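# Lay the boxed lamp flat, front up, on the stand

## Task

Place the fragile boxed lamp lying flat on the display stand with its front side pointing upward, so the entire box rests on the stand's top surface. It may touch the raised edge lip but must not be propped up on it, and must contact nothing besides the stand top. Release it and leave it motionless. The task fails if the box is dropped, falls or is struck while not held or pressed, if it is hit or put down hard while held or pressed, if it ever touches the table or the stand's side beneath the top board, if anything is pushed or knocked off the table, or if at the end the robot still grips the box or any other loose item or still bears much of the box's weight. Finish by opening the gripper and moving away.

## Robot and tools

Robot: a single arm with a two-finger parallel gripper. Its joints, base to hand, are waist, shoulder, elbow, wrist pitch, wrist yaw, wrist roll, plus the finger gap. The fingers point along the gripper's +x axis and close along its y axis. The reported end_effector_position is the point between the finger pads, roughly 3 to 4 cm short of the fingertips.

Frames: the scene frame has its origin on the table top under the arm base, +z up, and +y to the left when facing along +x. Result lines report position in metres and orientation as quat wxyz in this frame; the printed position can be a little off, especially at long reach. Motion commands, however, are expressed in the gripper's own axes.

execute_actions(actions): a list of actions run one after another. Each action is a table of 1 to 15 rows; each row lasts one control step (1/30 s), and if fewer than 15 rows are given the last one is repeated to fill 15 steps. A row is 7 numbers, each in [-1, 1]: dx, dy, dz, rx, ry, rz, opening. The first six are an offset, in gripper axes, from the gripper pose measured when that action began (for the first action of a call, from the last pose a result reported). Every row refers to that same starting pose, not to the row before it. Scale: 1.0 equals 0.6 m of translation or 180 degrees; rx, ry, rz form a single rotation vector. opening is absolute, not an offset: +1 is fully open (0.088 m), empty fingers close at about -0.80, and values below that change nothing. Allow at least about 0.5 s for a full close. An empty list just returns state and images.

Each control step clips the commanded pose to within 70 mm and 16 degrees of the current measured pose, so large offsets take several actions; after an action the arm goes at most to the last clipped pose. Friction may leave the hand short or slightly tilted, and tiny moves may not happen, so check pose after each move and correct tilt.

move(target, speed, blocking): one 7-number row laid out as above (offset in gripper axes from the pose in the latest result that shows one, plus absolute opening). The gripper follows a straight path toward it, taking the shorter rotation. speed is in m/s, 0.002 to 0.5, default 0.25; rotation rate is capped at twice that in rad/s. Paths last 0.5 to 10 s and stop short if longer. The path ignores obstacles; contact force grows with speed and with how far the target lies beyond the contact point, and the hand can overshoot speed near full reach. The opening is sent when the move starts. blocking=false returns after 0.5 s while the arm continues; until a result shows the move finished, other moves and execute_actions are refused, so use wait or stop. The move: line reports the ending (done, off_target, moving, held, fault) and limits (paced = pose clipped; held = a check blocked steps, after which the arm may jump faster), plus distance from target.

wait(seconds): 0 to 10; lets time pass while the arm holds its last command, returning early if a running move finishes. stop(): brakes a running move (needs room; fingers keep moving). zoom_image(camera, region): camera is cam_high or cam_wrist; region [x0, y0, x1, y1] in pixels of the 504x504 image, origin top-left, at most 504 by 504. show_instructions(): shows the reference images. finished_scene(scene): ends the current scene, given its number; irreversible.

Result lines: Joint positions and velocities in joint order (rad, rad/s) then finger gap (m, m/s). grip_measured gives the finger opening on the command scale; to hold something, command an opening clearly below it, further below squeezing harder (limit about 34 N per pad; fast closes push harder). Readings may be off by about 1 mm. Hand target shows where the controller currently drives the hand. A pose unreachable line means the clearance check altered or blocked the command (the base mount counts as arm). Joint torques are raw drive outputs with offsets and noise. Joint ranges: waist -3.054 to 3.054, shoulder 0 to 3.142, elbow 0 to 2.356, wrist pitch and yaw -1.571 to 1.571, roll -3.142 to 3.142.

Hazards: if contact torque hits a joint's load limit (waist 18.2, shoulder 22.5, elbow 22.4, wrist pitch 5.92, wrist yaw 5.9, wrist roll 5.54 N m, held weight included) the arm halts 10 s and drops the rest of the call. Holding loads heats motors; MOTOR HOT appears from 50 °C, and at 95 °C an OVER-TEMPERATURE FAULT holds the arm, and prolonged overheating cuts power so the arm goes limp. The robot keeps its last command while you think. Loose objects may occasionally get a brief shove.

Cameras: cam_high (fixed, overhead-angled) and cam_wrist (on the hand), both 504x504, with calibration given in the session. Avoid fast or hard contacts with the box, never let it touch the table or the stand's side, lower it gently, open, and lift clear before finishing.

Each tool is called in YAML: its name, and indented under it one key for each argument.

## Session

show_instructions:

execute_actions:
  actions: []

Reference images for this scene: manual page 1, manual page 2, manual page 3, manual page 4, manual page 5.

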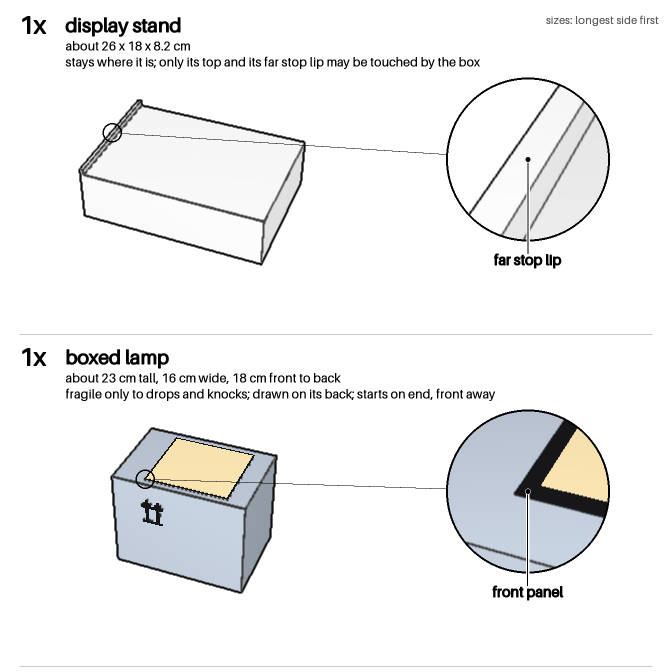

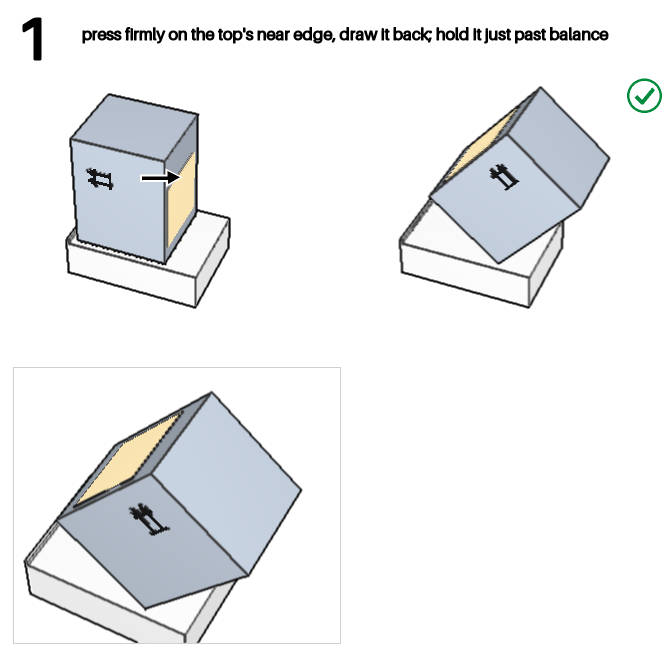

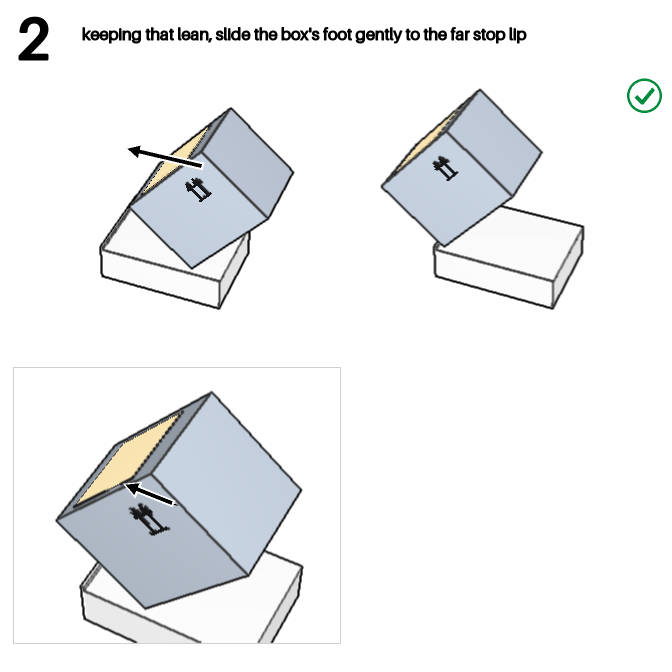

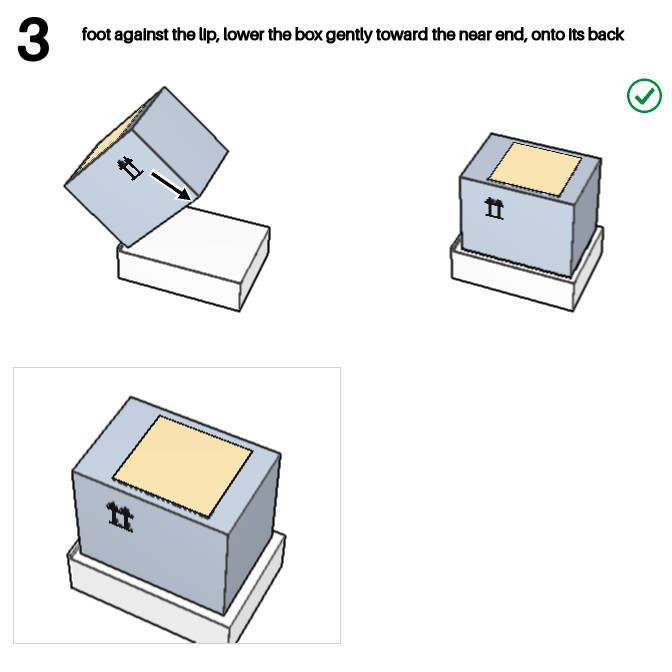

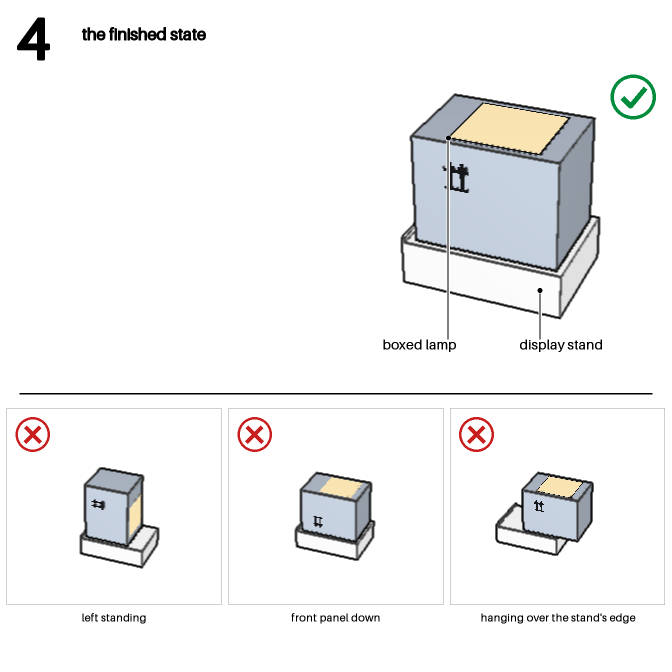

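Scene clock: 0.00 s.
end_effector_position=(+0.0476, -0.3673, +0.2693) grip_measured=+0.829 end_effector_quat_wxyz=(-0.489, -0.081, -0.574, +0.652) end_effector_velocity=(-0.001, +0.002, -0.001) end_effector_angular_velocity=(+0.012, +0.000, +0.005)
Joint positions: [-1.488  1.283  1.147 -0.736  0.553 -0.187  0.08 ]
Joint velocities: [-0.002 -0.002 -0.002 -0.007 -0.007 -0.007 -0.   ]
Joint torques (N m, as the arm reports them, + toward a larger angle): no reading
Motor temperatures (°C, as the motors report them): [26 24 29 32 24 26]
Heat: hottest wrist pitch 32 °C (+0.0 °C/min).
Hand target: +0.048, -0.367, +0.269; -0.489, -0.081, -0.574, +0.652
camera_calibration (this result's frames):
cam_wrist: T_world_to_cam=[[-0.740704, -0.140784, 0.656915, -0.17699], [-0.263026, 0.960513, -0.0907267, 0.420736], [-0.618203, -0.239987, -0.748486, 0.229332], [0, 0, 0, 1]] pos_world=[0.121341, -0.374003, 0.326091]

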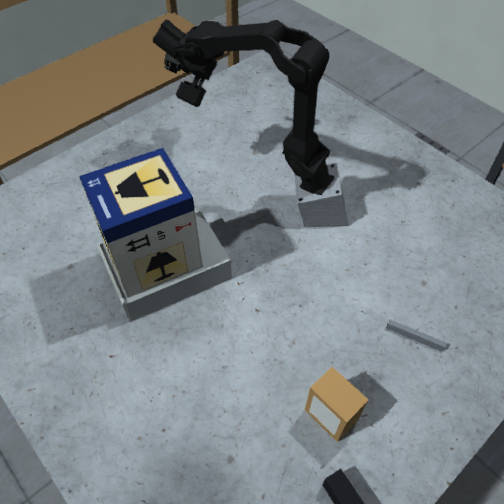

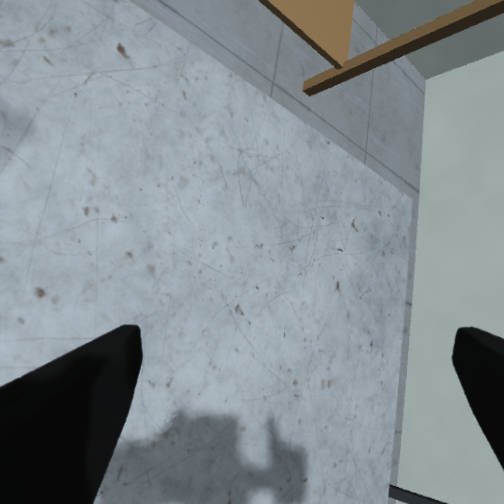

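move:
  target: [-0.672,0.197,-0.144,-0.154,-0.219,0.371,1]

Scene clock: 9.37 s.
end_effector_position=(+0.2996, -0.0580, +0.4246) grip_measured=+0.992 end_effector_quat_wxyz=(+0.911, +0.049, +0.388, -0.129) end_effector_velocity=(-0.002, -0.001, -0.001) end_effector_angular_velocity=(-0.023, +0.009, +0.015)
Joint positions: [ 0.282  1.029  1.549 -1.249  0.678  0.367  0.088]
Joint velocities: [ 0.002 -0.002 -0.002 -0.007  0.007 -0.022  0.   ]
Joint torques (N m, as the arm reports them, + toward a larger angle): [ 0.56 -1.65  5.55  1.25  0.23 -0.12]
Motor temperatures (°C, as the motors report them): [26 25 30 32 24 26]
Heat: hottest wrist pitch 32 °C (+0.0 °C/min).
Hand target: +0.302, -0.058, +0.428; +0.913, +0.050, +0.384, -0.128
Off the commanded pose: 0.007 m, 1 deg.
move: done
camera_calibration (this result's frames):
cam_wrist: T_world_to_cam=[[-0.26567, -0.964056, -0.00391923, 0.0417029], [-0.874824, 0.242784, -0.419212, 0.485135], [0.405095, -0.107943, -0.90788, 0.344337], [0, 0, 0, 1]] pos_world=[0.295998, -0.0404104, 0.516154]

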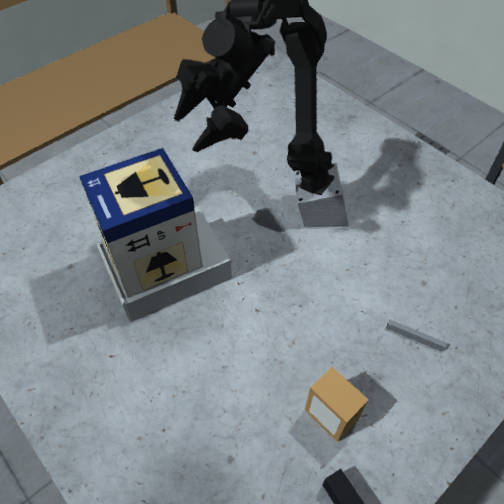

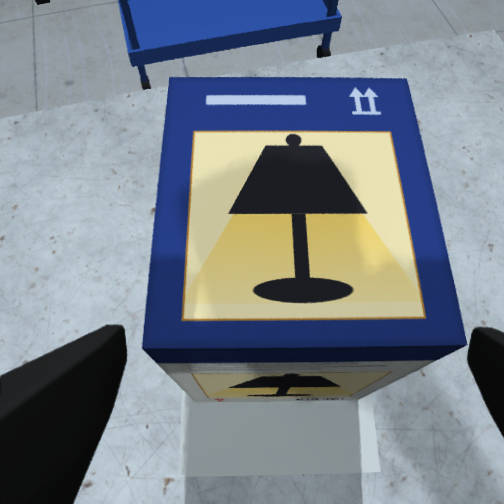

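move:
  target: [0.154,-0.01,-0.033,0,0,0,1]
  speed: 0.12

move:
  target: [0.033,0,-0.032,0,0,0,1]
  speed: 0.02

Scene clock: 15.47 s.
end_effector_position=(+0.3453, -0.0797, +0.3489) grip_measured=+0.992 end_effector_quat_wxyz=(+0.913, +0.052, +0.383, -0.130) end_effector_velocity=(-0.000, +0.000, -0.004) end_effector_angular_velocity=(-0.002, +0.007, +0.020)
Joint positions: [-0.067  1.016  1.215 -0.788  0.401  0.119  0.088]
Joint velocities: [-0.012 -0.002 -0.012  0.007 -0.022 -0.022 -0.   ]
Joint torques (N m, as the arm reports them, + toward a larger angle): [ 0.34 -3.02  4.31  1.4  -0.01 -0.12]
Motor temperatures (°C, as the motors report them): [26 25 30 33 24 26]
Heat: hottest wrist pitch 33 °C (+3.9 °C/min).
Hand target: +0.346, -0.079, +0.345; +0.911, +0.050, +0.388, -0.128
Off the commanded pose: 0.005 m, 1 deg.
move: done
camera_calibration (this result's frames):
cam_wrist: T_world_to_cam=[[-0.269364, -0.962988, -0.00988076, 0.0361214], [-0.869308, 0.24755, -0.427811, 0.500075], [0.414422, -0.106647, -0.903814, 0.250223], [0, 0, 0, 1]] pos_world=[0.340751, -0.0623235, 0.44045]

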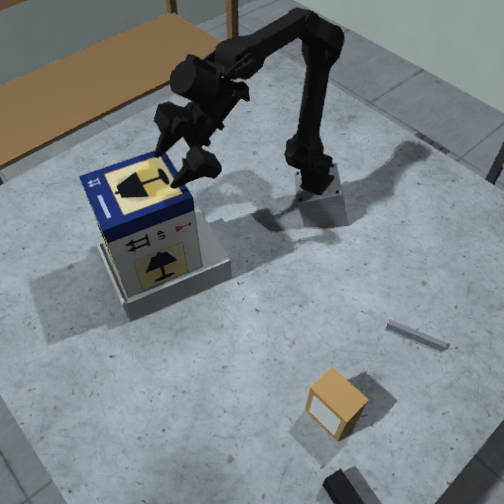

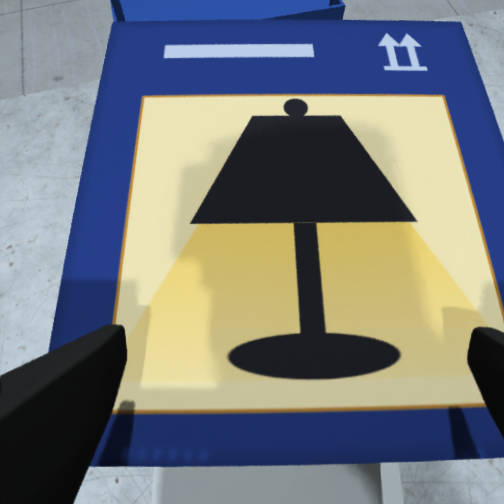

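Scene clock: 17.07 s.
end_effector_position=(+0.3479, -0.0797, +0.3319) grip_measured=+0.992 end_effector_quat_wxyz=(+0.918, +0.055, +0.370, -0.128) end_effector_velocity=(-0.001, -0.001, -0.002) end_effector_angular_velocity=(-0.001, -0.000, +0.003)
Joint positions: [-0.093  0.991  1.115 -0.677  0.375  0.101  0.088]
Joint velocities: [-0.007 -0.007 -0.012  0.007 -0.007 -0.007 -0.   ]
Joint torques (N m, as the arm reports them, + toward a larger angle): [-0.22 -3.14  3.11  0.99 -0.01  0.  ]
Motor temperatures (°C, as the motors report them): [26 25 30 33 24 26]
Heat: hottest wrist pitch 33 °C (+3.5 °C/min).
Hand target: +0.345, -0.080, +0.321; +0.913, +0.053, +0.383, -0.130
Off the commanded pose: 0.011 m, 2 deg.
move: off_target
camera_calibration (this result's frames):
cam_wrist: T_world_to_cam=[[-0.268388, -0.96309, -0.0206466, 0.039859], [-0.856904, 0.248479, -0.451635, 0.498762], [0.440095, -0.103521, -0.891964, 0.221159], [0, 0, 0, 1]] pos_world=[0.340758, -0.0626495, 0.423347]

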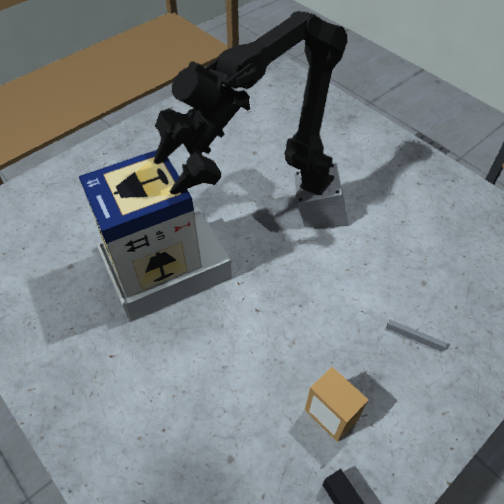

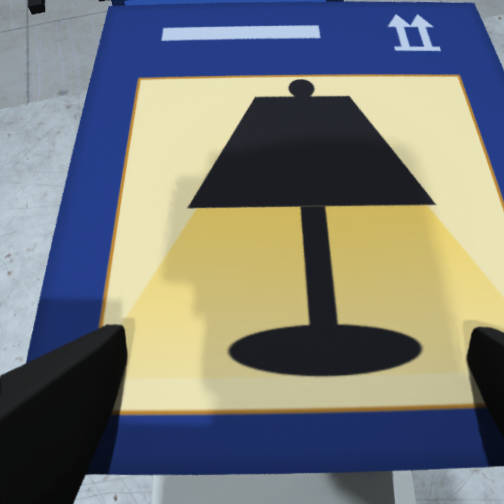

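execute_actions:
  actions:
    - [[0.011,0,-0.019,-0.004,0.012,-0.002,1],[0.0135,0,-0.022,-0.004,0.012,-0.002,1],[0.016,0,-0.026,-0.004,0.012,-0.002,1],[0.0125,0,-0.029,-0.004,0.012,-0.002,1],[0.009,0,-0.032,-0.004,0.012,-0.002,1],[0.005,0,-0.035,-0.004,0.012,-0.002,1],[0.0015,0,-0.038,-0.004,0.012,-0.002,1],[-0.002,0,-0.041,-0.004,0.012,-0.002,1],[-0.0055,0,-0.0445,-0.004,0.012,-0.002,1],[-0.009,0,-0.048,-0.004,0.012,-0.002,1],[-0.013,0,-0.051,-0.004,0.012,-0.002,1],[-0.0165,0,-0.054,-0.004,0.012,-0.002,1],[-0.02,0,-0.057,-0.004,0.012,-0.002,1],[-0.0235,0,-0.06,-0.004,0.012,-0.002,1],[-0.027,0,-0.063,-0.004,0.012,-0.002,1]]

wait:
  seconds: 0.4

Scene clock: 23.87 s.
end_effector_position=(+0.3258, -0.0751, +0.3309) grip_measured=+0.992 end_effector_quat_wxyz=(+0.920, +0.055, +0.366, -0.131) end_effector_velocity=(-0.078, +0.026, +0.000) end_effector_angular_velocity=(+0.017, +0.004, +0.025)
Joint positions: [-0.05   0.903  1.052 -0.702  0.416  0.123  0.088]
Joint velocities: [ 0.198 -0.286 -0.154 -0.183  0.139  0.11  -0.   ]
Joint torques (N m, as the arm reports them, + toward a larger angle): [ 0.36 -2.44  2.31 -0.19 -0.04  0.22]
Motor temperatures (°C, as the motors report them): [26 25 30 33 24 26]
Heat: hottest wrist pitch 33 °C (+2.5 °C/min).
Hand target: +0.313, -0.070, +0.316; +0.911, +0.050, +0.389, -0.127
Off the commanded pose: 0.022 m, 3 deg.
camera_calibration (this result's frames):
cam_wrist: T_world_to_cam=[[-0.27241, -0.961995, -0.0189395, 0.0391236], [-0.85202, 0.25032, -0.459785, 0.479484], [0.447051, -0.109113, -0.887828, 0.226363], [0, 0, 0, 1]] pos_world=[0.317991, -0.0576886, 0.422172]

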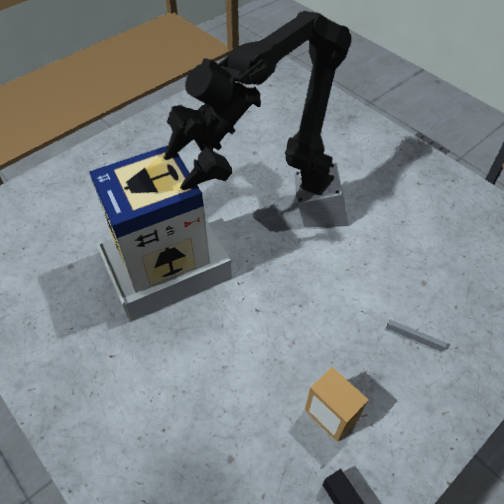

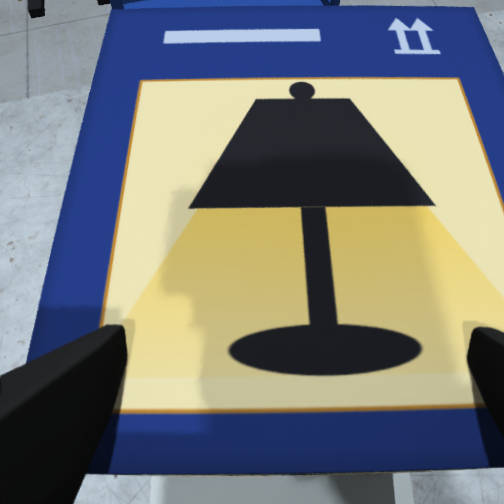

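Scene clock: 24.27 s.
end_effector_position=(+0.3179, -0.0729, +0.3305) grip_measured=+0.992 end_effector_quat_wxyz=(+0.919, +0.055, +0.367, -0.130) end_effector_velocity=(-0.003, +0.001, -0.002) end_effector_angular_velocity=(-0.010, +0.008, +0.008)
Joint positions: [-0.03   0.875  1.036 -0.721  0.433  0.135  0.088]
Joint velocities: [ 0.007 -0.007 -0.007 -0.007  0.007 -0.007 -0.   ]
Joint torques (N m, as the arm reports them, + toward a larger angle): [ 0.36 -2.23  2.16 -0.19 -0.07  0.25]
Motor temperatures (°C, as the motors report them): [26 25 30 33 24 26]
Heat: hottest wrist pitch 33 °C (+2.5 °C/min).
Hand target: +0.313, -0.070, +0.316; +0.911, +0.050, +0.389, -0.127
Off the commanded pose: 0.016 m, 3 deg.
wait: 0.40 s; at rest by 0.30 s
camera_calibration (this result's frames):
cam_wrist: T_world_to_cam=[[-0.272193, -0.962056, -0.0189563, 0.0389949], [-0.852957, 0.250351, -0.458027, 0.471728], [0.445393, -0.108503, -0.888736, 0.230622], [0, 0, 0, 1]] pos_world=[0.31026, -0.0555589, 0.421766]

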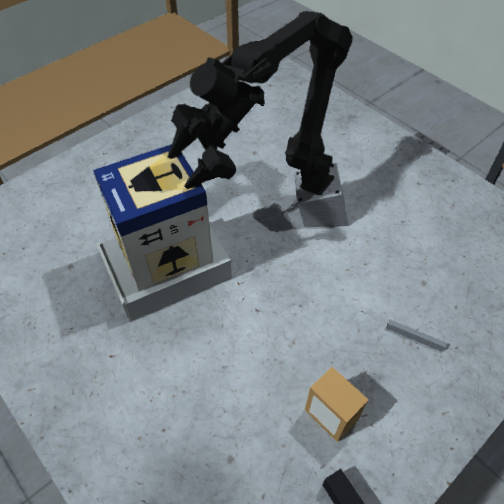

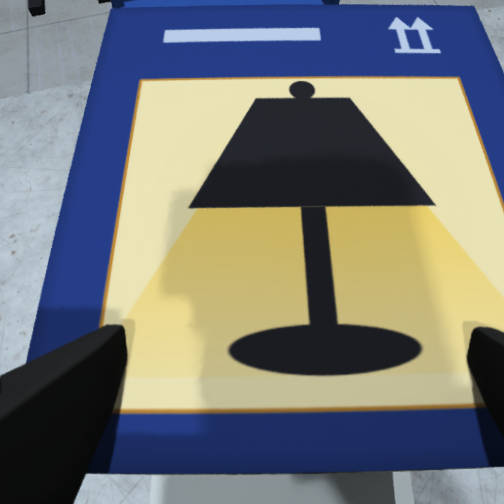

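execute_actions:
  actions:
    - [[0.011,0,-0.023,-0.004,0.015,-0.002,1],[0.014,0,-0.020,-0.004,0.015,-0.002,1],[0.0175,0,-0.017,-0.004,0.015,-0.002,1],[0.021,0,-0.0135,-0.004,0.015,-0.002,1],[0.024,0,-0.0105,-0.004,0.015,-0.002,1],[0.027,0,-0.007,-0.004,0.015,-0.002,1],[0.030,0,-0.004,-0.004,0.015,-0.002,1],[0.0335,0,-0.001,-0.004,0.015,-0.002,1],[0.037,0,0.002,-0.004,0.015,-0.002,1],[0.04,0,0.005,-0.004,0.015,-0.002,1],[0.043,0,0.0085,-0.004,0.015,-0.002,1],[0.046,0,0.0115,-0.004,0.015,-0.002,1],[0.049,0,0.0145,-0.004,0.015,-0.002,1],[0.051,0,0.0165,-0.004,0.015,-0.002,1],[0.052,0,0.0175,-0.004,0.015,-0.002,1]]

wait:
  seconds: 0.4

Scene clock: 31.80 s.
end_effector_position=(+0.3385, -0.0819, +0.3303) grip_measured=+0.991 end_effector_quat_wxyz=(+0.919, +0.056, +0.367, -0.133) end_effector_velocity=(+0.060, -0.019, +0.004) end_effector_angular_velocity=(-0.022, -0.005, -0.019)
Joint positions: [-0.098  0.951  1.081 -0.677  0.38   0.101  0.088]
Joint velocities: [-0.11   0.227  0.149  0.11  -0.066 -0.066 -0.   ]
Joint torques (N m, as the arm reports them, + toward a larger angle): [-0.07 -0.6   4.13  0.48 -0.24  0.06]
Motor temperatures (°C, as the motors report them): [26 25 30 32 24 26]
Heat: hottest wrist pitch 32 °C (+0.0 °C/min).
Hand target: +0.346, -0.082, +0.317; +0.910, +0.052, +0.389, -0.130
Off the commanded pose: 0.016 m, 3 deg.
camera_calibration (this result's frames):
cam_wrist: T_world_to_cam=[[-0.277408, -0.960575, -0.0184586, 0.0376499], [-0.852193, 0.254889, -0.456946, 0.491189], [0.443635, -0.11103, -0.889303, 0.220909], [0, 0, 0, 1]] pos_world=[0.331028, -0.0645052, 0.421597]

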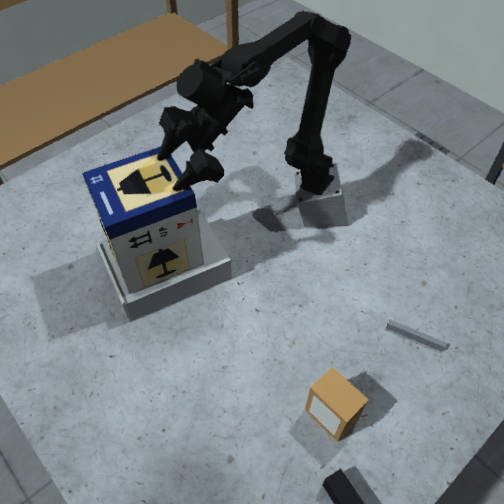

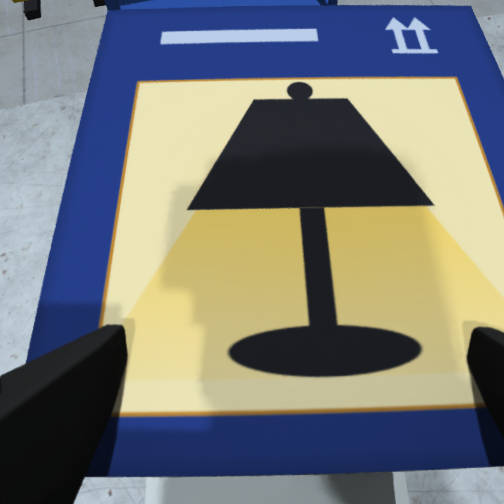

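Scene clock: 32.20 s.
end_effector_position=(+0.3436, -0.0835, +0.3302) grip_measured=+0.992 end_effector_quat_wxyz=(+0.919, +0.056, +0.368, -0.133) end_effector_velocity=(-0.001, -0.001, -0.001) end_effector_angular_velocity=(-0.002, +0.009, +0.005)
Joint positions: [-0.109  0.971  1.095 -0.67   0.37   0.095  0.088]
Joint velocities: [-0.007  0.002  0.002 -0.007 -0.007 -0.007 -0.   ]
Joint torques (N m, as the arm reports them, + toward a larger angle): [ 0.01 -0.58  4.37  0.62 -0.17  0.01]
Motor temperatures (°C, as the motors report them): [26 25 30 32 24 26]
Heat: hottest wrist pitch 32 °C (+0.0 °C/min).
Hand target: +0.345, -0.082, +0.317; +0.910, +0.052, +0.389, -0.130
Off the commanded pose: 0.014 m, 3 deg.
wait: 0.40 s; at rest by 0.27 s
camera_calibration (this result's frames):
cam_wrist: T_world_to_cam=[[-0.277401, -0.960579, -0.0183672, 0.0375667], [-0.852825, 0.254997, -0.455703, 0.495777], [0.442422, -0.110748, -0.889942, 0.219053], [0, 0, 0, 1]] pos_world=[0.336319, -0.0660762, 0.421562]

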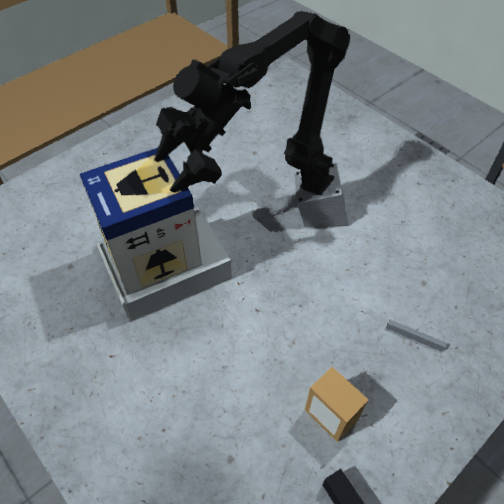

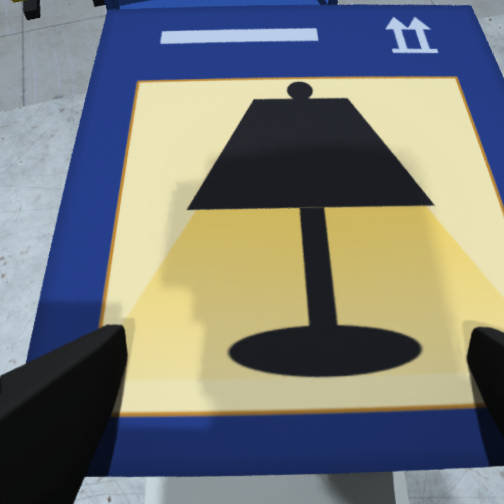

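execute_actions:
  actions:
    - [[0,0,0,-0.004,0.015,0,1],[-0.005,0,0.005,-0.004,0.015,0,1],[-0.01,0,0.01,-0.004,0.015,0,1],[-0.014,0,0.015,-0.004,0.015,0,1],[-0.016,0,0.017,-0.004,0.015,0,1],[-0.016,0,0.017,-0.004,0.015,0,1],[-0.016,0,0.017,-0.004,0.015,0,1],[-0.02,0,0.013,-0.004,0.015,0,1],[-0.024,0,0.009,-0.004,0.015,0,1],[-0.028,0,0.005,-0.004,0.015,0,1],[-0.032,0,0.001,-0.004,0.015,0,1],[-0.036,0,-0.003,-0.004,0.015,0,1],[-0.04,0,-0.0065,-0.004,0.015,0,1]]

wait:
  seconds: 0.4

move:
  target: [0.045,0,-0.043,0,0,0,1]
  speed: 0.02

Scene clock: 37.20 s.
end_effector_position=(+0.3314, -0.0789, +0.3420) grip_measured=+0.992 end_effector_quat_wxyz=(+0.909, +0.052, +0.393, -0.128) end_effector_velocity=(-0.050, +0.003, +0.050) end_effector_angular_velocity=(-0.003, -0.128, -0.028)
Joint positions: [-0.067  0.973  1.175 -0.813  0.398  0.125  0.088]
Joint velocities: [ 0.12  -0.222 -0.007 -0.11   0.11   0.066  0.   ]
Joint torques (N m, as the arm reports them, + toward a larger angle): [ 0.45 -3.98  4.34  1.02  0.13  0.15]
Motor temperatures (°C, as the motors report them): [26 25 30 32 24 26]
Heat: hottest wrist pitch 32 °C (+0.0 °C/min).
Hand target: +0.325, -0.078, +0.344; +0.910, +0.053, +0.391, -0.129
Off the commanded pose: 0.007 m, 0 deg.
camera_calibration (this result's frames):
cam_wrist: T_world_to_cam=[[-0.266193, -0.963885, -0.00814054, 0.031369], [-0.879096, 0.246224, -0.408122, 0.481248], [0.395387, -0.101483, -0.912891, 0.259579], [0, 0, 0, 1]] pos_world=[0.32878, -0.0619158, 0.43363]

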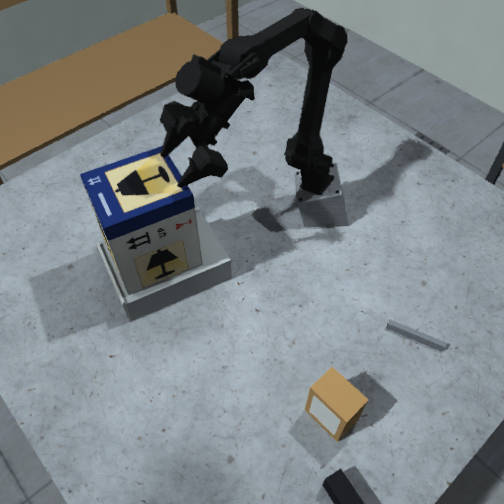

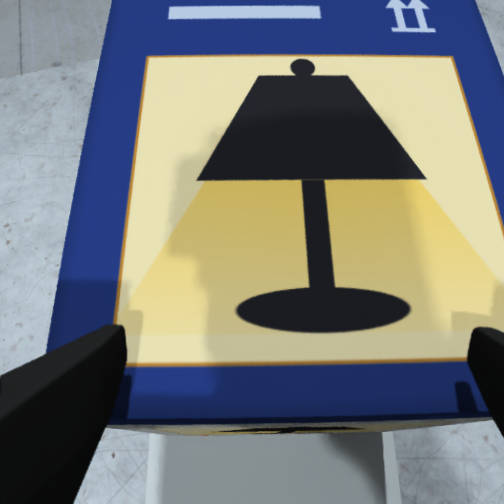

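Scene clock: 37.60 s.
end_effector_position=(+0.3270, -0.0781, +0.3442) grip_measured=+0.992 end_effector_quat_wxyz=(+0.910, +0.053, +0.391, -0.129) end_effector_velocity=(-0.001, +0.001, +0.001) end_effector_angular_velocity=(+0.010, +0.000, +0.003)
Joint positions: [-0.056  0.956  1.171 -0.824  0.409  0.132  0.088]
Joint velocities: [ 0.002 -0.002  0.002 -0.007 -0.007  0.007 -0.   ]
Joint torques (N m, as the arm reports them, + toward a larger angle): [ 0.58 -4.12  4.36  1.02  0.13  0.16]
Motor temperatures (°C, as the motors report them): [26 25 30 32 24 26]
Heat: hottest wrist pitch 32 °C (+0.0 °C/min).
Hand target: +0.325, -0.078, +0.344; +0.910, +0.053, +0.391, -0.129
Off the commanded pose: 0.003 m, 0 deg.
wait: 0.40 s; at rest by 0.37 s
camera_calibration (this result's frames):
cam_wrist: T_world_to_cam=[[-0.26833, -0.963282, -0.00931263, 0.0320843], [-0.876499, 0.248144, -0.412522, 0.478931], [0.399686, -0.102529, -0.9109, 0.261237], [0, 0, 0, 1]] pos_world=[0.323979, -0.0611531, 0.435829]

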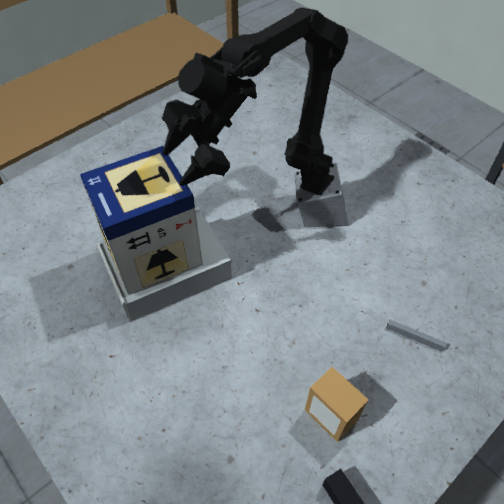

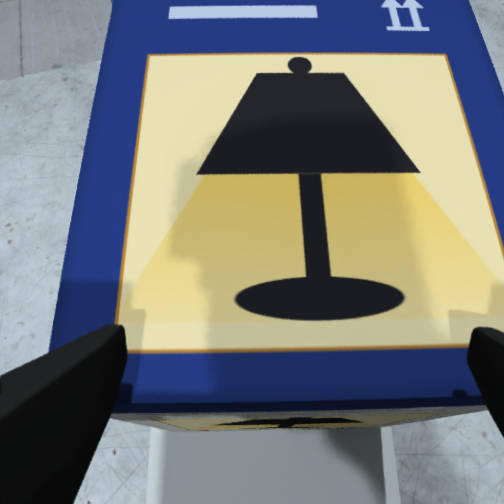

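Scene clock: 39.70 s.
end_effector_position=(+0.3304, -0.0805, +0.3291) grip_measured=+0.991 end_effector_quat_wxyz=(+0.922, +0.057, +0.361, -0.129) end_effector_velocity=(+0.002, +0.003, -0.001) end_effector_angular_velocity=(+0.010, -0.012, +0.016)
Joint positions: [-0.094  0.909  1.044 -0.668  0.375  0.098  0.088]
Joint velocities: [-0.002 -0.002 -0.012  0.022 -0.022 -0.007 -0.   ]
Joint torques (N m, as the arm reports them, + toward a larger angle): [-0.56 -1.42  1.34  0.29 -0.16  0.22]
Motor temperatures (°C, as the motors report them): [26 25 30 32 24 26]
Heat: hottest wrist pitch 32 °C (+0.0 °C/min).
Hand target: +0.326, -0.079, +0.307; +0.910, +0.053, +0.391, -0.129
Off the commanded pose: 0.023 m, 4 deg.
move: off_target
camera_calibration (this result's frames):
cam_wrist: T_world_to_cam=[[-0.270734, -0.96234, -0.0246038, 0.0364843], [-0.847255, 0.250336, -0.468499, 0.485216], [0.457014, -0.105993, -0.883122, 0.217585], [0, 0, 0, 1]] pos_world=[0.32154, -0.0632942, 0.420375]

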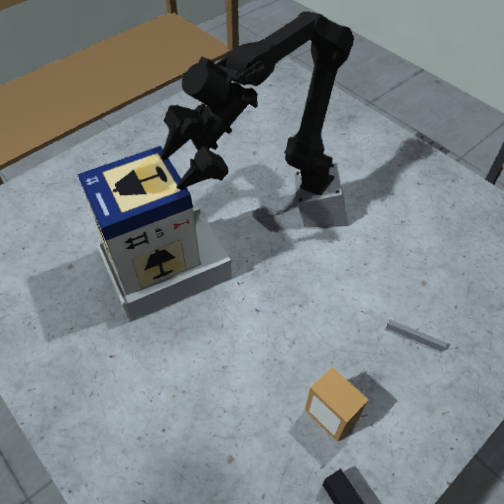

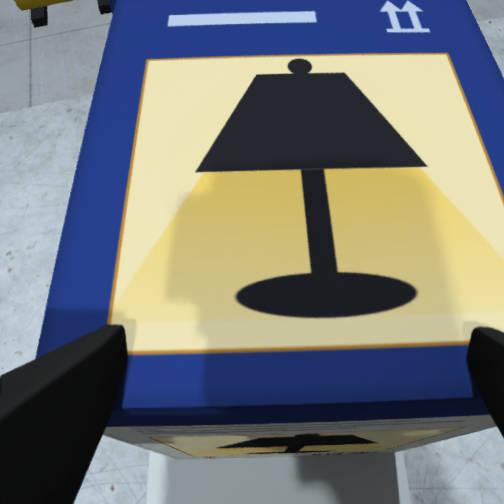

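execute_actions:
  actions:
    - [[0.019,0,-0.032,-0.005,0.021,-0.002,1],[0.017,0,-0.034,-0.005,0.021,-0.002,1],[0.0145,0,-0.036,-0.005,0.021,-0.002,1],[0.0125,0,-0.038,-0.005,0.021,-0.002,1],[0.01,0,-0.040,-0.005,0.021,-0.002,1],[0.008,0,-0.042,-0.005,0.021,-0.002,1],[0.0055,0,-0.0445,-0.005,0.021,-0.002,1],[0.0035,0,-0.0465,-0.005,0.021,-0.002,1],[0.001,0,-0.0485,-0.005,0.021,-0.002,1],[-0.001,0,-0.0505,-0.005,0.021,-0.002,1],[-0.003,0,-0.053,-0.005,0.021,-0.002,1],[-0.0055,0,-0.055,-0.005,0.021,-0.002,1],[-0.0075,0,-0.057,-0.005,0.021,-0.002,1],[-0.01,0,-0.059,-0.005,0.021,-0.002,1],[-0.012,0,-0.061,-0.005,0.021,-0.002,1]]

wait:
  seconds: 0.4

Scene clock: 43.67 s.
end_effector_position=(+0.3135, -0.0766, +0.3291) grip_measured=+0.991 end_effector_quat_wxyz=(+0.922, +0.055, +0.361, -0.127) end_effector_velocity=(-0.054, +0.016, -0.002) end_effector_angular_velocity=(+0.009, +0.000, +0.005)
Joint positions: [-0.062  0.844  1.01  -0.704  0.399  0.111  0.088]
Joint velocities: [ 0.139 -0.203 -0.11  -0.125  0.11   0.081 -0.   ]
Joint torques (N m, as the arm reports them, + toward a larger angle): [-0.07 -1.52  1.27 -0.52  0.02  0.59]
Motor temperatures (°C, as the motors report them): [26 25 30 32 24 26]
Heat: hottest wrist pitch 32 °C (+0.0 °C/min).
Hand target: +0.302, -0.072, +0.308; +0.909, +0.052, +0.393, -0.127
Off the commanded pose: 0.025 m, 4 deg.
camera_calibration (this result's frames):
cam_wrist: T_world_to_cam=[[-0.265602, -0.96378, -0.0241494, 0.0337888], [-0.848379, 0.245551, -0.468997, 0.470076], [0.45794, -0.104079, -0.88287, 0.225442], [0, 0, 0, 1]] pos_world=[0.304538, -0.0593989, 0.420316]

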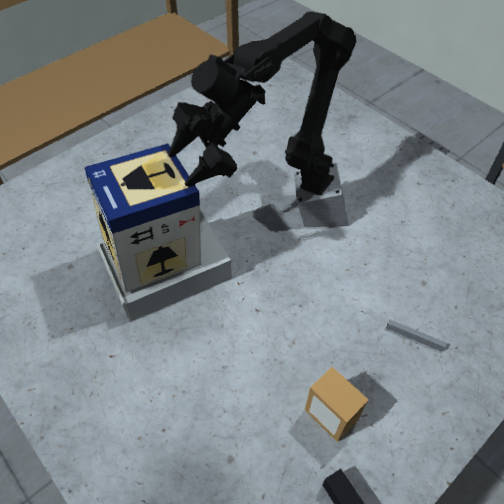

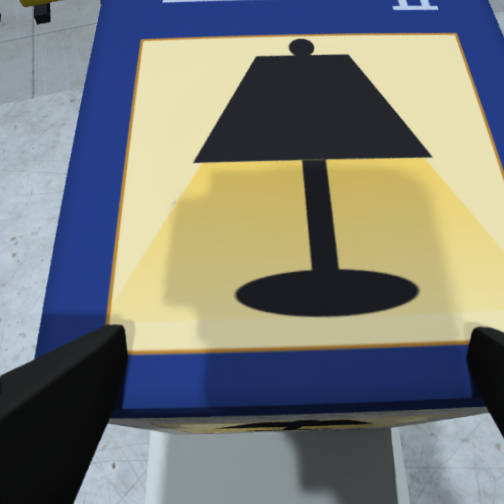

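Scene clock: 44.07 s.
end_effector_position=(+0.3083, -0.0753, +0.3288) grip_measured=+0.991 end_effector_quat_wxyz=(+0.922, +0.056, +0.361, -0.127) end_effector_velocity=(-0.003, -0.000, -0.002) end_effector_angular_velocity=(-0.010, +0.009, +0.003)
Joint positions: [-0.048  0.824  0.999 -0.717  0.411  0.119  0.088]
Joint velocities: [ 0.002 -0.007 -0.007 -0.007  0.007 -0.007 -0.   ]
Joint torques (N m, as the arm reports them, + toward a larger angle): [-0.12 -1.28  1.33 -0.5  -0.03  0.54]
Motor temperatures (°C, as the motors report them): [26 25 30 32 24 26]
Heat: hottest wrist pitch 32 °C (+0.0 °C/min).
Hand target: +0.302, -0.072, +0.308; +0.909, +0.052, +0.392, -0.127
Off the commanded pose: 0.023 m, 4 deg.
wait: 0.40 s; at rest by 0.27 s
camera_calibration (this result's frames):
cam_wrist: T_world_to_cam=[[-0.266383, -0.963558, -0.0243977, 0.0339619], [-0.848336, 0.246395, -0.468631, 0.465101], [0.457565, -0.104138, -0.883057, 0.227926], [0, 0, 0, 1]] pos_world=[0.299318, -0.0581386, 0.420061]

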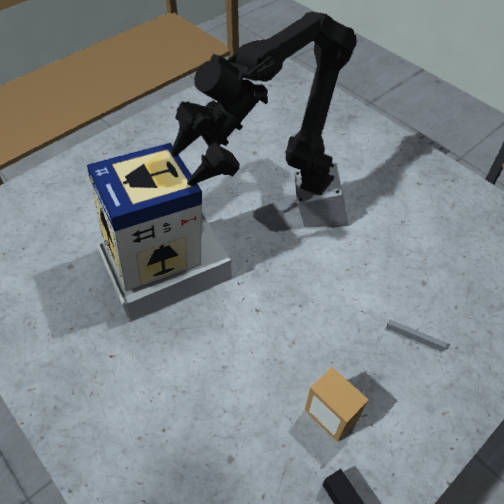

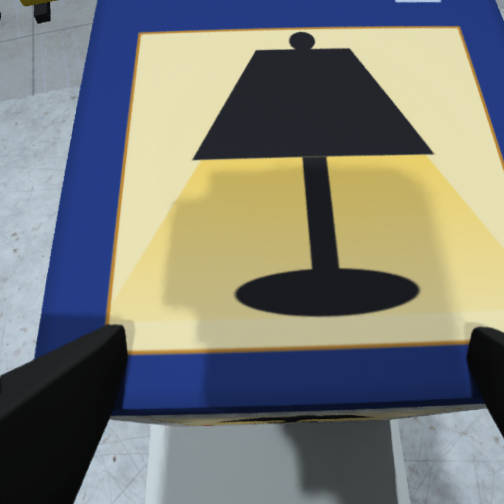

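execute_actions:
  actions:
    - [[0.015,0.002,-0.034,-0.005,0.021,-0.002,1],[0.012,0.002,-0.037,-0.005,0.021,-0.002,1],[0.0085,0.002,-0.040,-0.005,0.021,-0.002,1],[0.005,0.002,-0.0435,-0.005,0.021,-0.002,1],[0.0015,0.002,-0.0465,-0.005,0.021,-0.002,1],[-0.002,0.002,-0.05,-0.005,0.021,-0.002,1],[-0.005,0.002,-0.053,-0.005,0.021,-0.002,1],[-0.0085,0.002,-0.0565,-0.005,0.021,-0.002,1],[-0.012,0.002,-0.06,-0.005,0.021,-0.002,1],[-0.015,0.002,-0.063,-0.005,0.021,-0.002,1],[-0.0185,0.002,-0.0665,-0.005,0.021,-0.002,1],[-0.0215,0.002,-0.07,-0.005,0.021,-0.002,1],[-0.025,0.002,-0.073,-0.005,0.021,-0.002,1],[-0.028,0.002,-0.0765,-0.005,0.021,-0.002,1],[-0.031,0.002,-0.08,-0.005,0.021,-0.002,1]]

wait:
  seconds: 0.4

Scene clock: 49.43 s.
end_effector_position=(+0.2780, -0.0673, +0.3249) grip_measured=+0.991 end_effector_quat_wxyz=(+0.920, +0.057, +0.367, -0.125) end_effector_velocity=(-0.083, +0.023, -0.018) end_effector_angular_velocity=(+0.008, +0.041, +0.018)
Joint positions: [ 0.045  0.719  0.947 -0.807  0.485  0.179  0.088]
Joint velocities: [ 0.31  -0.281 -0.144 -0.271  0.242  0.198 -0.   ]
Joint torques (N m, as the arm reports them, + toward a larger angle): [-0.05 -0.66  1.4  -0.16 -0.01  0.45]
Motor temperatures (°C, as the motors report them): [26 25 30 32 24 26]
Heat: hottest wrist pitch 32 °C (+0.0 °C/min).
Hand target: +0.266, -0.062, +0.307; +0.910, +0.050, +0.393, -0.124
Off the commanded pose: 0.024 m, 3 deg.
camera_calibration (this result's frames):
cam_wrist: T_world_to_cam=[[-0.264338, -0.964076, -0.0261435, 0.0334769], [-0.853948, 0.246569, -0.458232, 0.433782], [0.448217, -0.0988032, -0.888448, 0.243908], [0, 0, 0, 1]] pos_world=[0.269953, -0.0505841, 0.416347]

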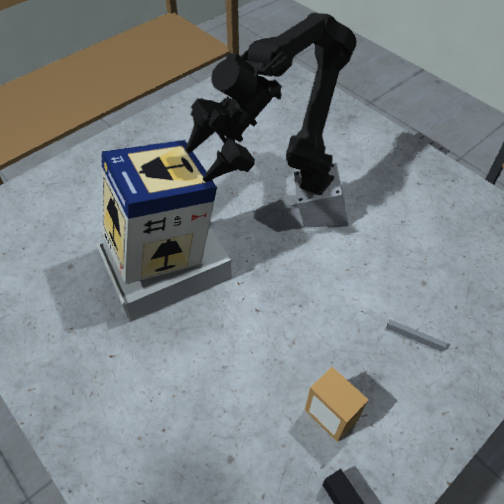

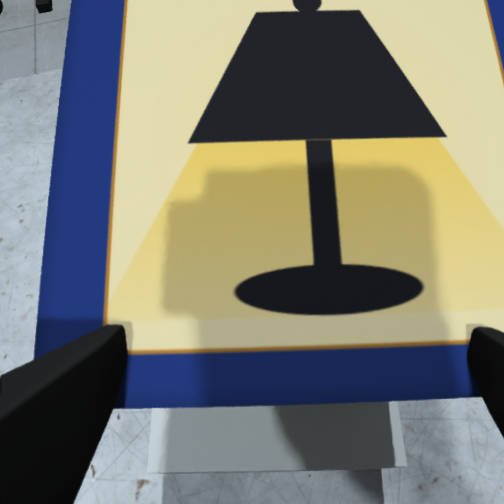

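Scene clock: 49.83 s.
end_effector_position=(+0.2698, -0.0652, +0.3232) grip_measured=+0.991 end_effector_quat_wxyz=(+0.920, +0.057, +0.368, -0.125) end_effector_velocity=(-0.005, -0.001, -0.004) end_effector_angular_velocity=(-0.015, +0.022, +0.007)
Joint positions: [ 0.076  0.691  0.932 -0.832  0.511  0.201  0.088]
Joint velocities: [ 0.002 -0.007 -0.007 -0.022  0.007 -0.007 -0.   ]
Joint torques (N m, as the arm reports them, + toward a larger angle): [-0.08 -0.44  1.54 -0.05  0.    0.38]
Motor temperatures (°C, as the motors report them): [26 25 30 32 24 26]
Heat: hottest wrist pitch 32 °C (+0.0 °C/min).
Hand target: +0.266, -0.062, +0.307; +0.910, +0.050, +0.393, -0.125
Off the commanded pose: 0.018 m, 3 deg.
wait: 0.40 s; at rest by 0.33 s
camera_calibration (this result's frames):
cam_wrist: T_world_to_cam=[[-0.264655, -0.963967, -0.0269414, 0.0335991], [-0.855031, 0.247483, -0.455713, 0.425028], [0.44596, -0.0975711, -0.889719, 0.247299], [0, 0, 0, 1]] pos_world=[0.262019, -0.0486698, 0.414622]

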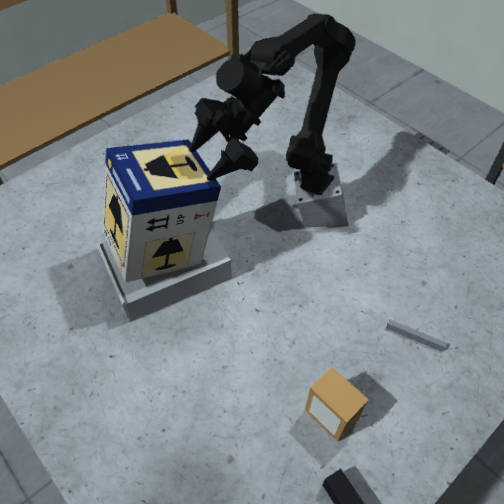

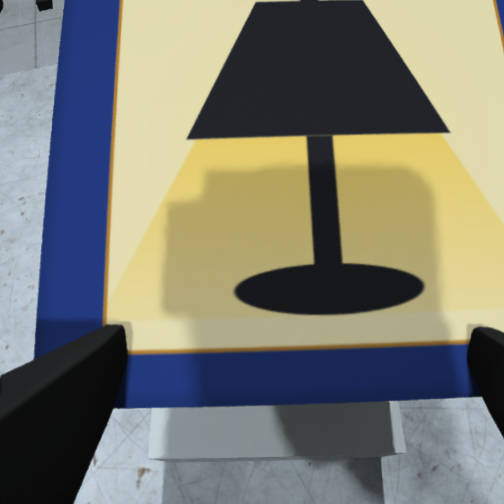

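execute_actions:
  actions:
    - [[0.013,0.003,-0.0245,-0.006,0.017,-0.003,1],[0.011,0.003,-0.028,-0.006,0.018,-0.003,1],[0.009,0.003,-0.032,-0.006,0.0195,-0.003,1],[0.007,0.003,-0.0355,-0.006,0.021,-0.003,1],[0.005,0.003,-0.039,-0.006,0.022,-0.003,1],[0.003,0.003,-0.043,-0.006,0.0235,-0.003,1],[0.0015,0.003,-0.0465,-0.006,0.025,-0.003,1],[0,0.003,-0.05,-0.006,0.026,-0.003,1],[-0.0015,0.003,-0.054,-0.006,0.027,-0.003,1],[-0.003,0.003,-0.0575,-0.006,0.0285,-0.003,1],[-0.0045,0.003,-0.061,-0.006,0.03,-0.003,1],[-0.006,0.003,-0.065,-0.006,0.031,-0.003,1],[-0.0075,0.003,-0.0685,-0.006,0.0325,-0.003,1],[-0.009,0.003,-0.072,-0.006,0.034,-0.003,1],[-0.01,0.003,-0.076,-0.006,0.035,-0.003,1]]

wait:
  seconds: 0.4

Scene clock: 57.23 s.
end_effector_position=(+0.2470, -0.0596, +0.3162) grip_measured=+0.991 end_effector_quat_wxyz=(+0.912, +0.062, +0.387, -0.124) end_effector_velocity=(-0.061, +0.011, -0.021) end_effector_angular_velocity=(+0.026, +0.089, -0.001)
Joint positions: [ 0.169  0.639  0.917 -0.948  0.573  0.292  0.088]
Joint velocities: [ 0.266 -0.149 -0.061 -0.3    0.183  0.256 -0.   ]
Joint torques (N m, as the arm reports them, + toward a larger angle): [-0.29  0.37  0.78 -0.03 -0.12  0.45]
Motor temperatures (°C, as the motors report them): [26 25 29 31 24 26]
Heat: hottest wrist pitch 31 °C (-1.0 °C/min).
Hand target: +0.237, -0.055, +0.295; +0.898, +0.053, +0.419, -0.123
Off the commanded pose: 0.025 m, 4 deg.
camera_calibration (this result's frames):
cam_wrist: T_world_to_cam=[[-0.265681, -0.96356, -0.0310664, 0.0343776], [-0.872065, 0.253941, -0.41835, 0.393701], [0.410995, -0.0840557, -0.907754, 0.26694], [0, 0, 0, 1]] pos_world=[0.242756, -0.0444143, 0.408089]

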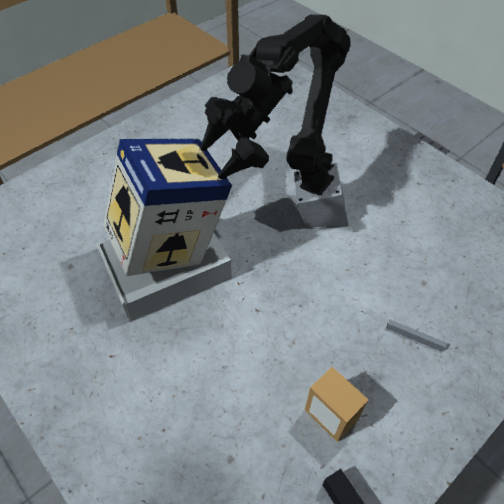

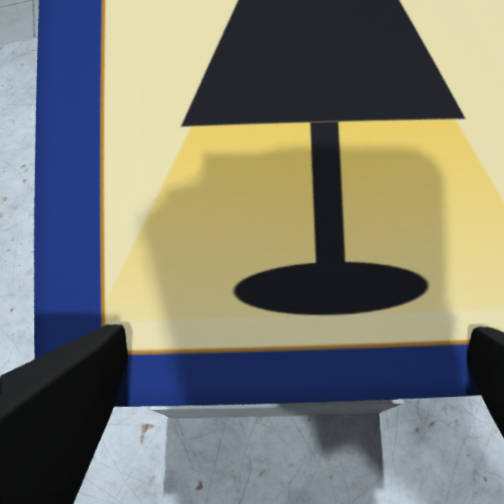

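Scene clock: 57.63 s.
end_effector_position=(+0.2385, -0.0560, +0.3048) grip_measured=+0.992 end_effector_quat_wxyz=(+0.904, +0.063, +0.404, -0.122) end_effector_velocity=(-0.007, +0.004, -0.016) end_effector_angular_velocity=(-0.016, +0.052, +0.031)
Joint positions: [ 0.192  0.627  0.89  -0.986  0.58   0.331  0.088]
Joint velocities: [ 0.007 -0.007 -0.042 -0.022 -0.007 -0.007  0.   ]
Joint torques (N m, as the arm reports them, + toward a larger angle): [0.   0.25 3.13 0.52 0.2  0.02]
Motor temperatures (°C, as the motors report them): [26 25 29 31 24 26]
Heat: hottest wrist pitch 31 °C (-1.0 °C/min).
Hand target: +0.237, -0.055, +0.295; +0.898, +0.053, +0.419, -0.123
Off the commanded pose: 0.011 m, 2 deg.
wait: 0.40 s; no rest
camera_calibration (this result's frames):
cam_wrist: T_world_to_cam=[[-0.264126, -0.964039, -0.0294184, 0.0343694], [-0.887692, 0.254909, -0.383437, 0.373788], [0.377148, -0.0751613, -0.923098, 0.273626], [0, 0, 0, 1]] pos_world=[0.237689, -0.0415825, 0.396919]

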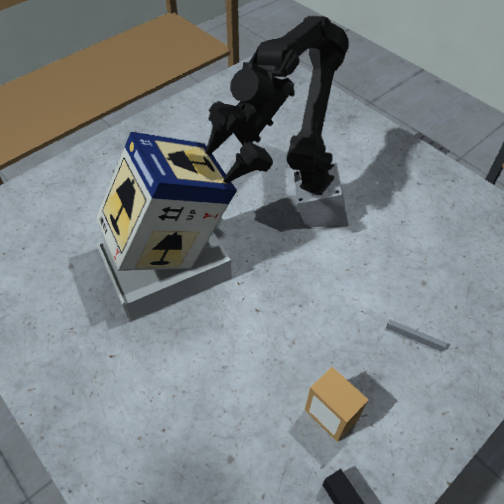

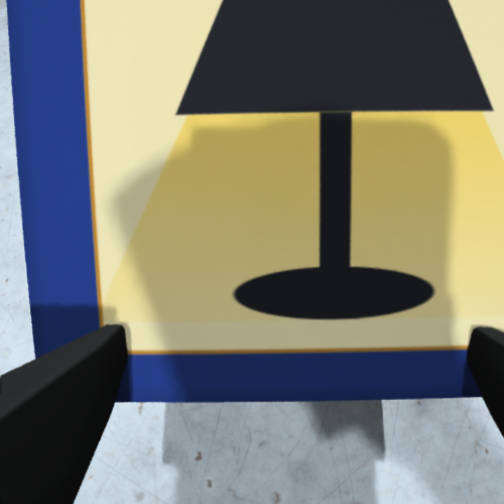

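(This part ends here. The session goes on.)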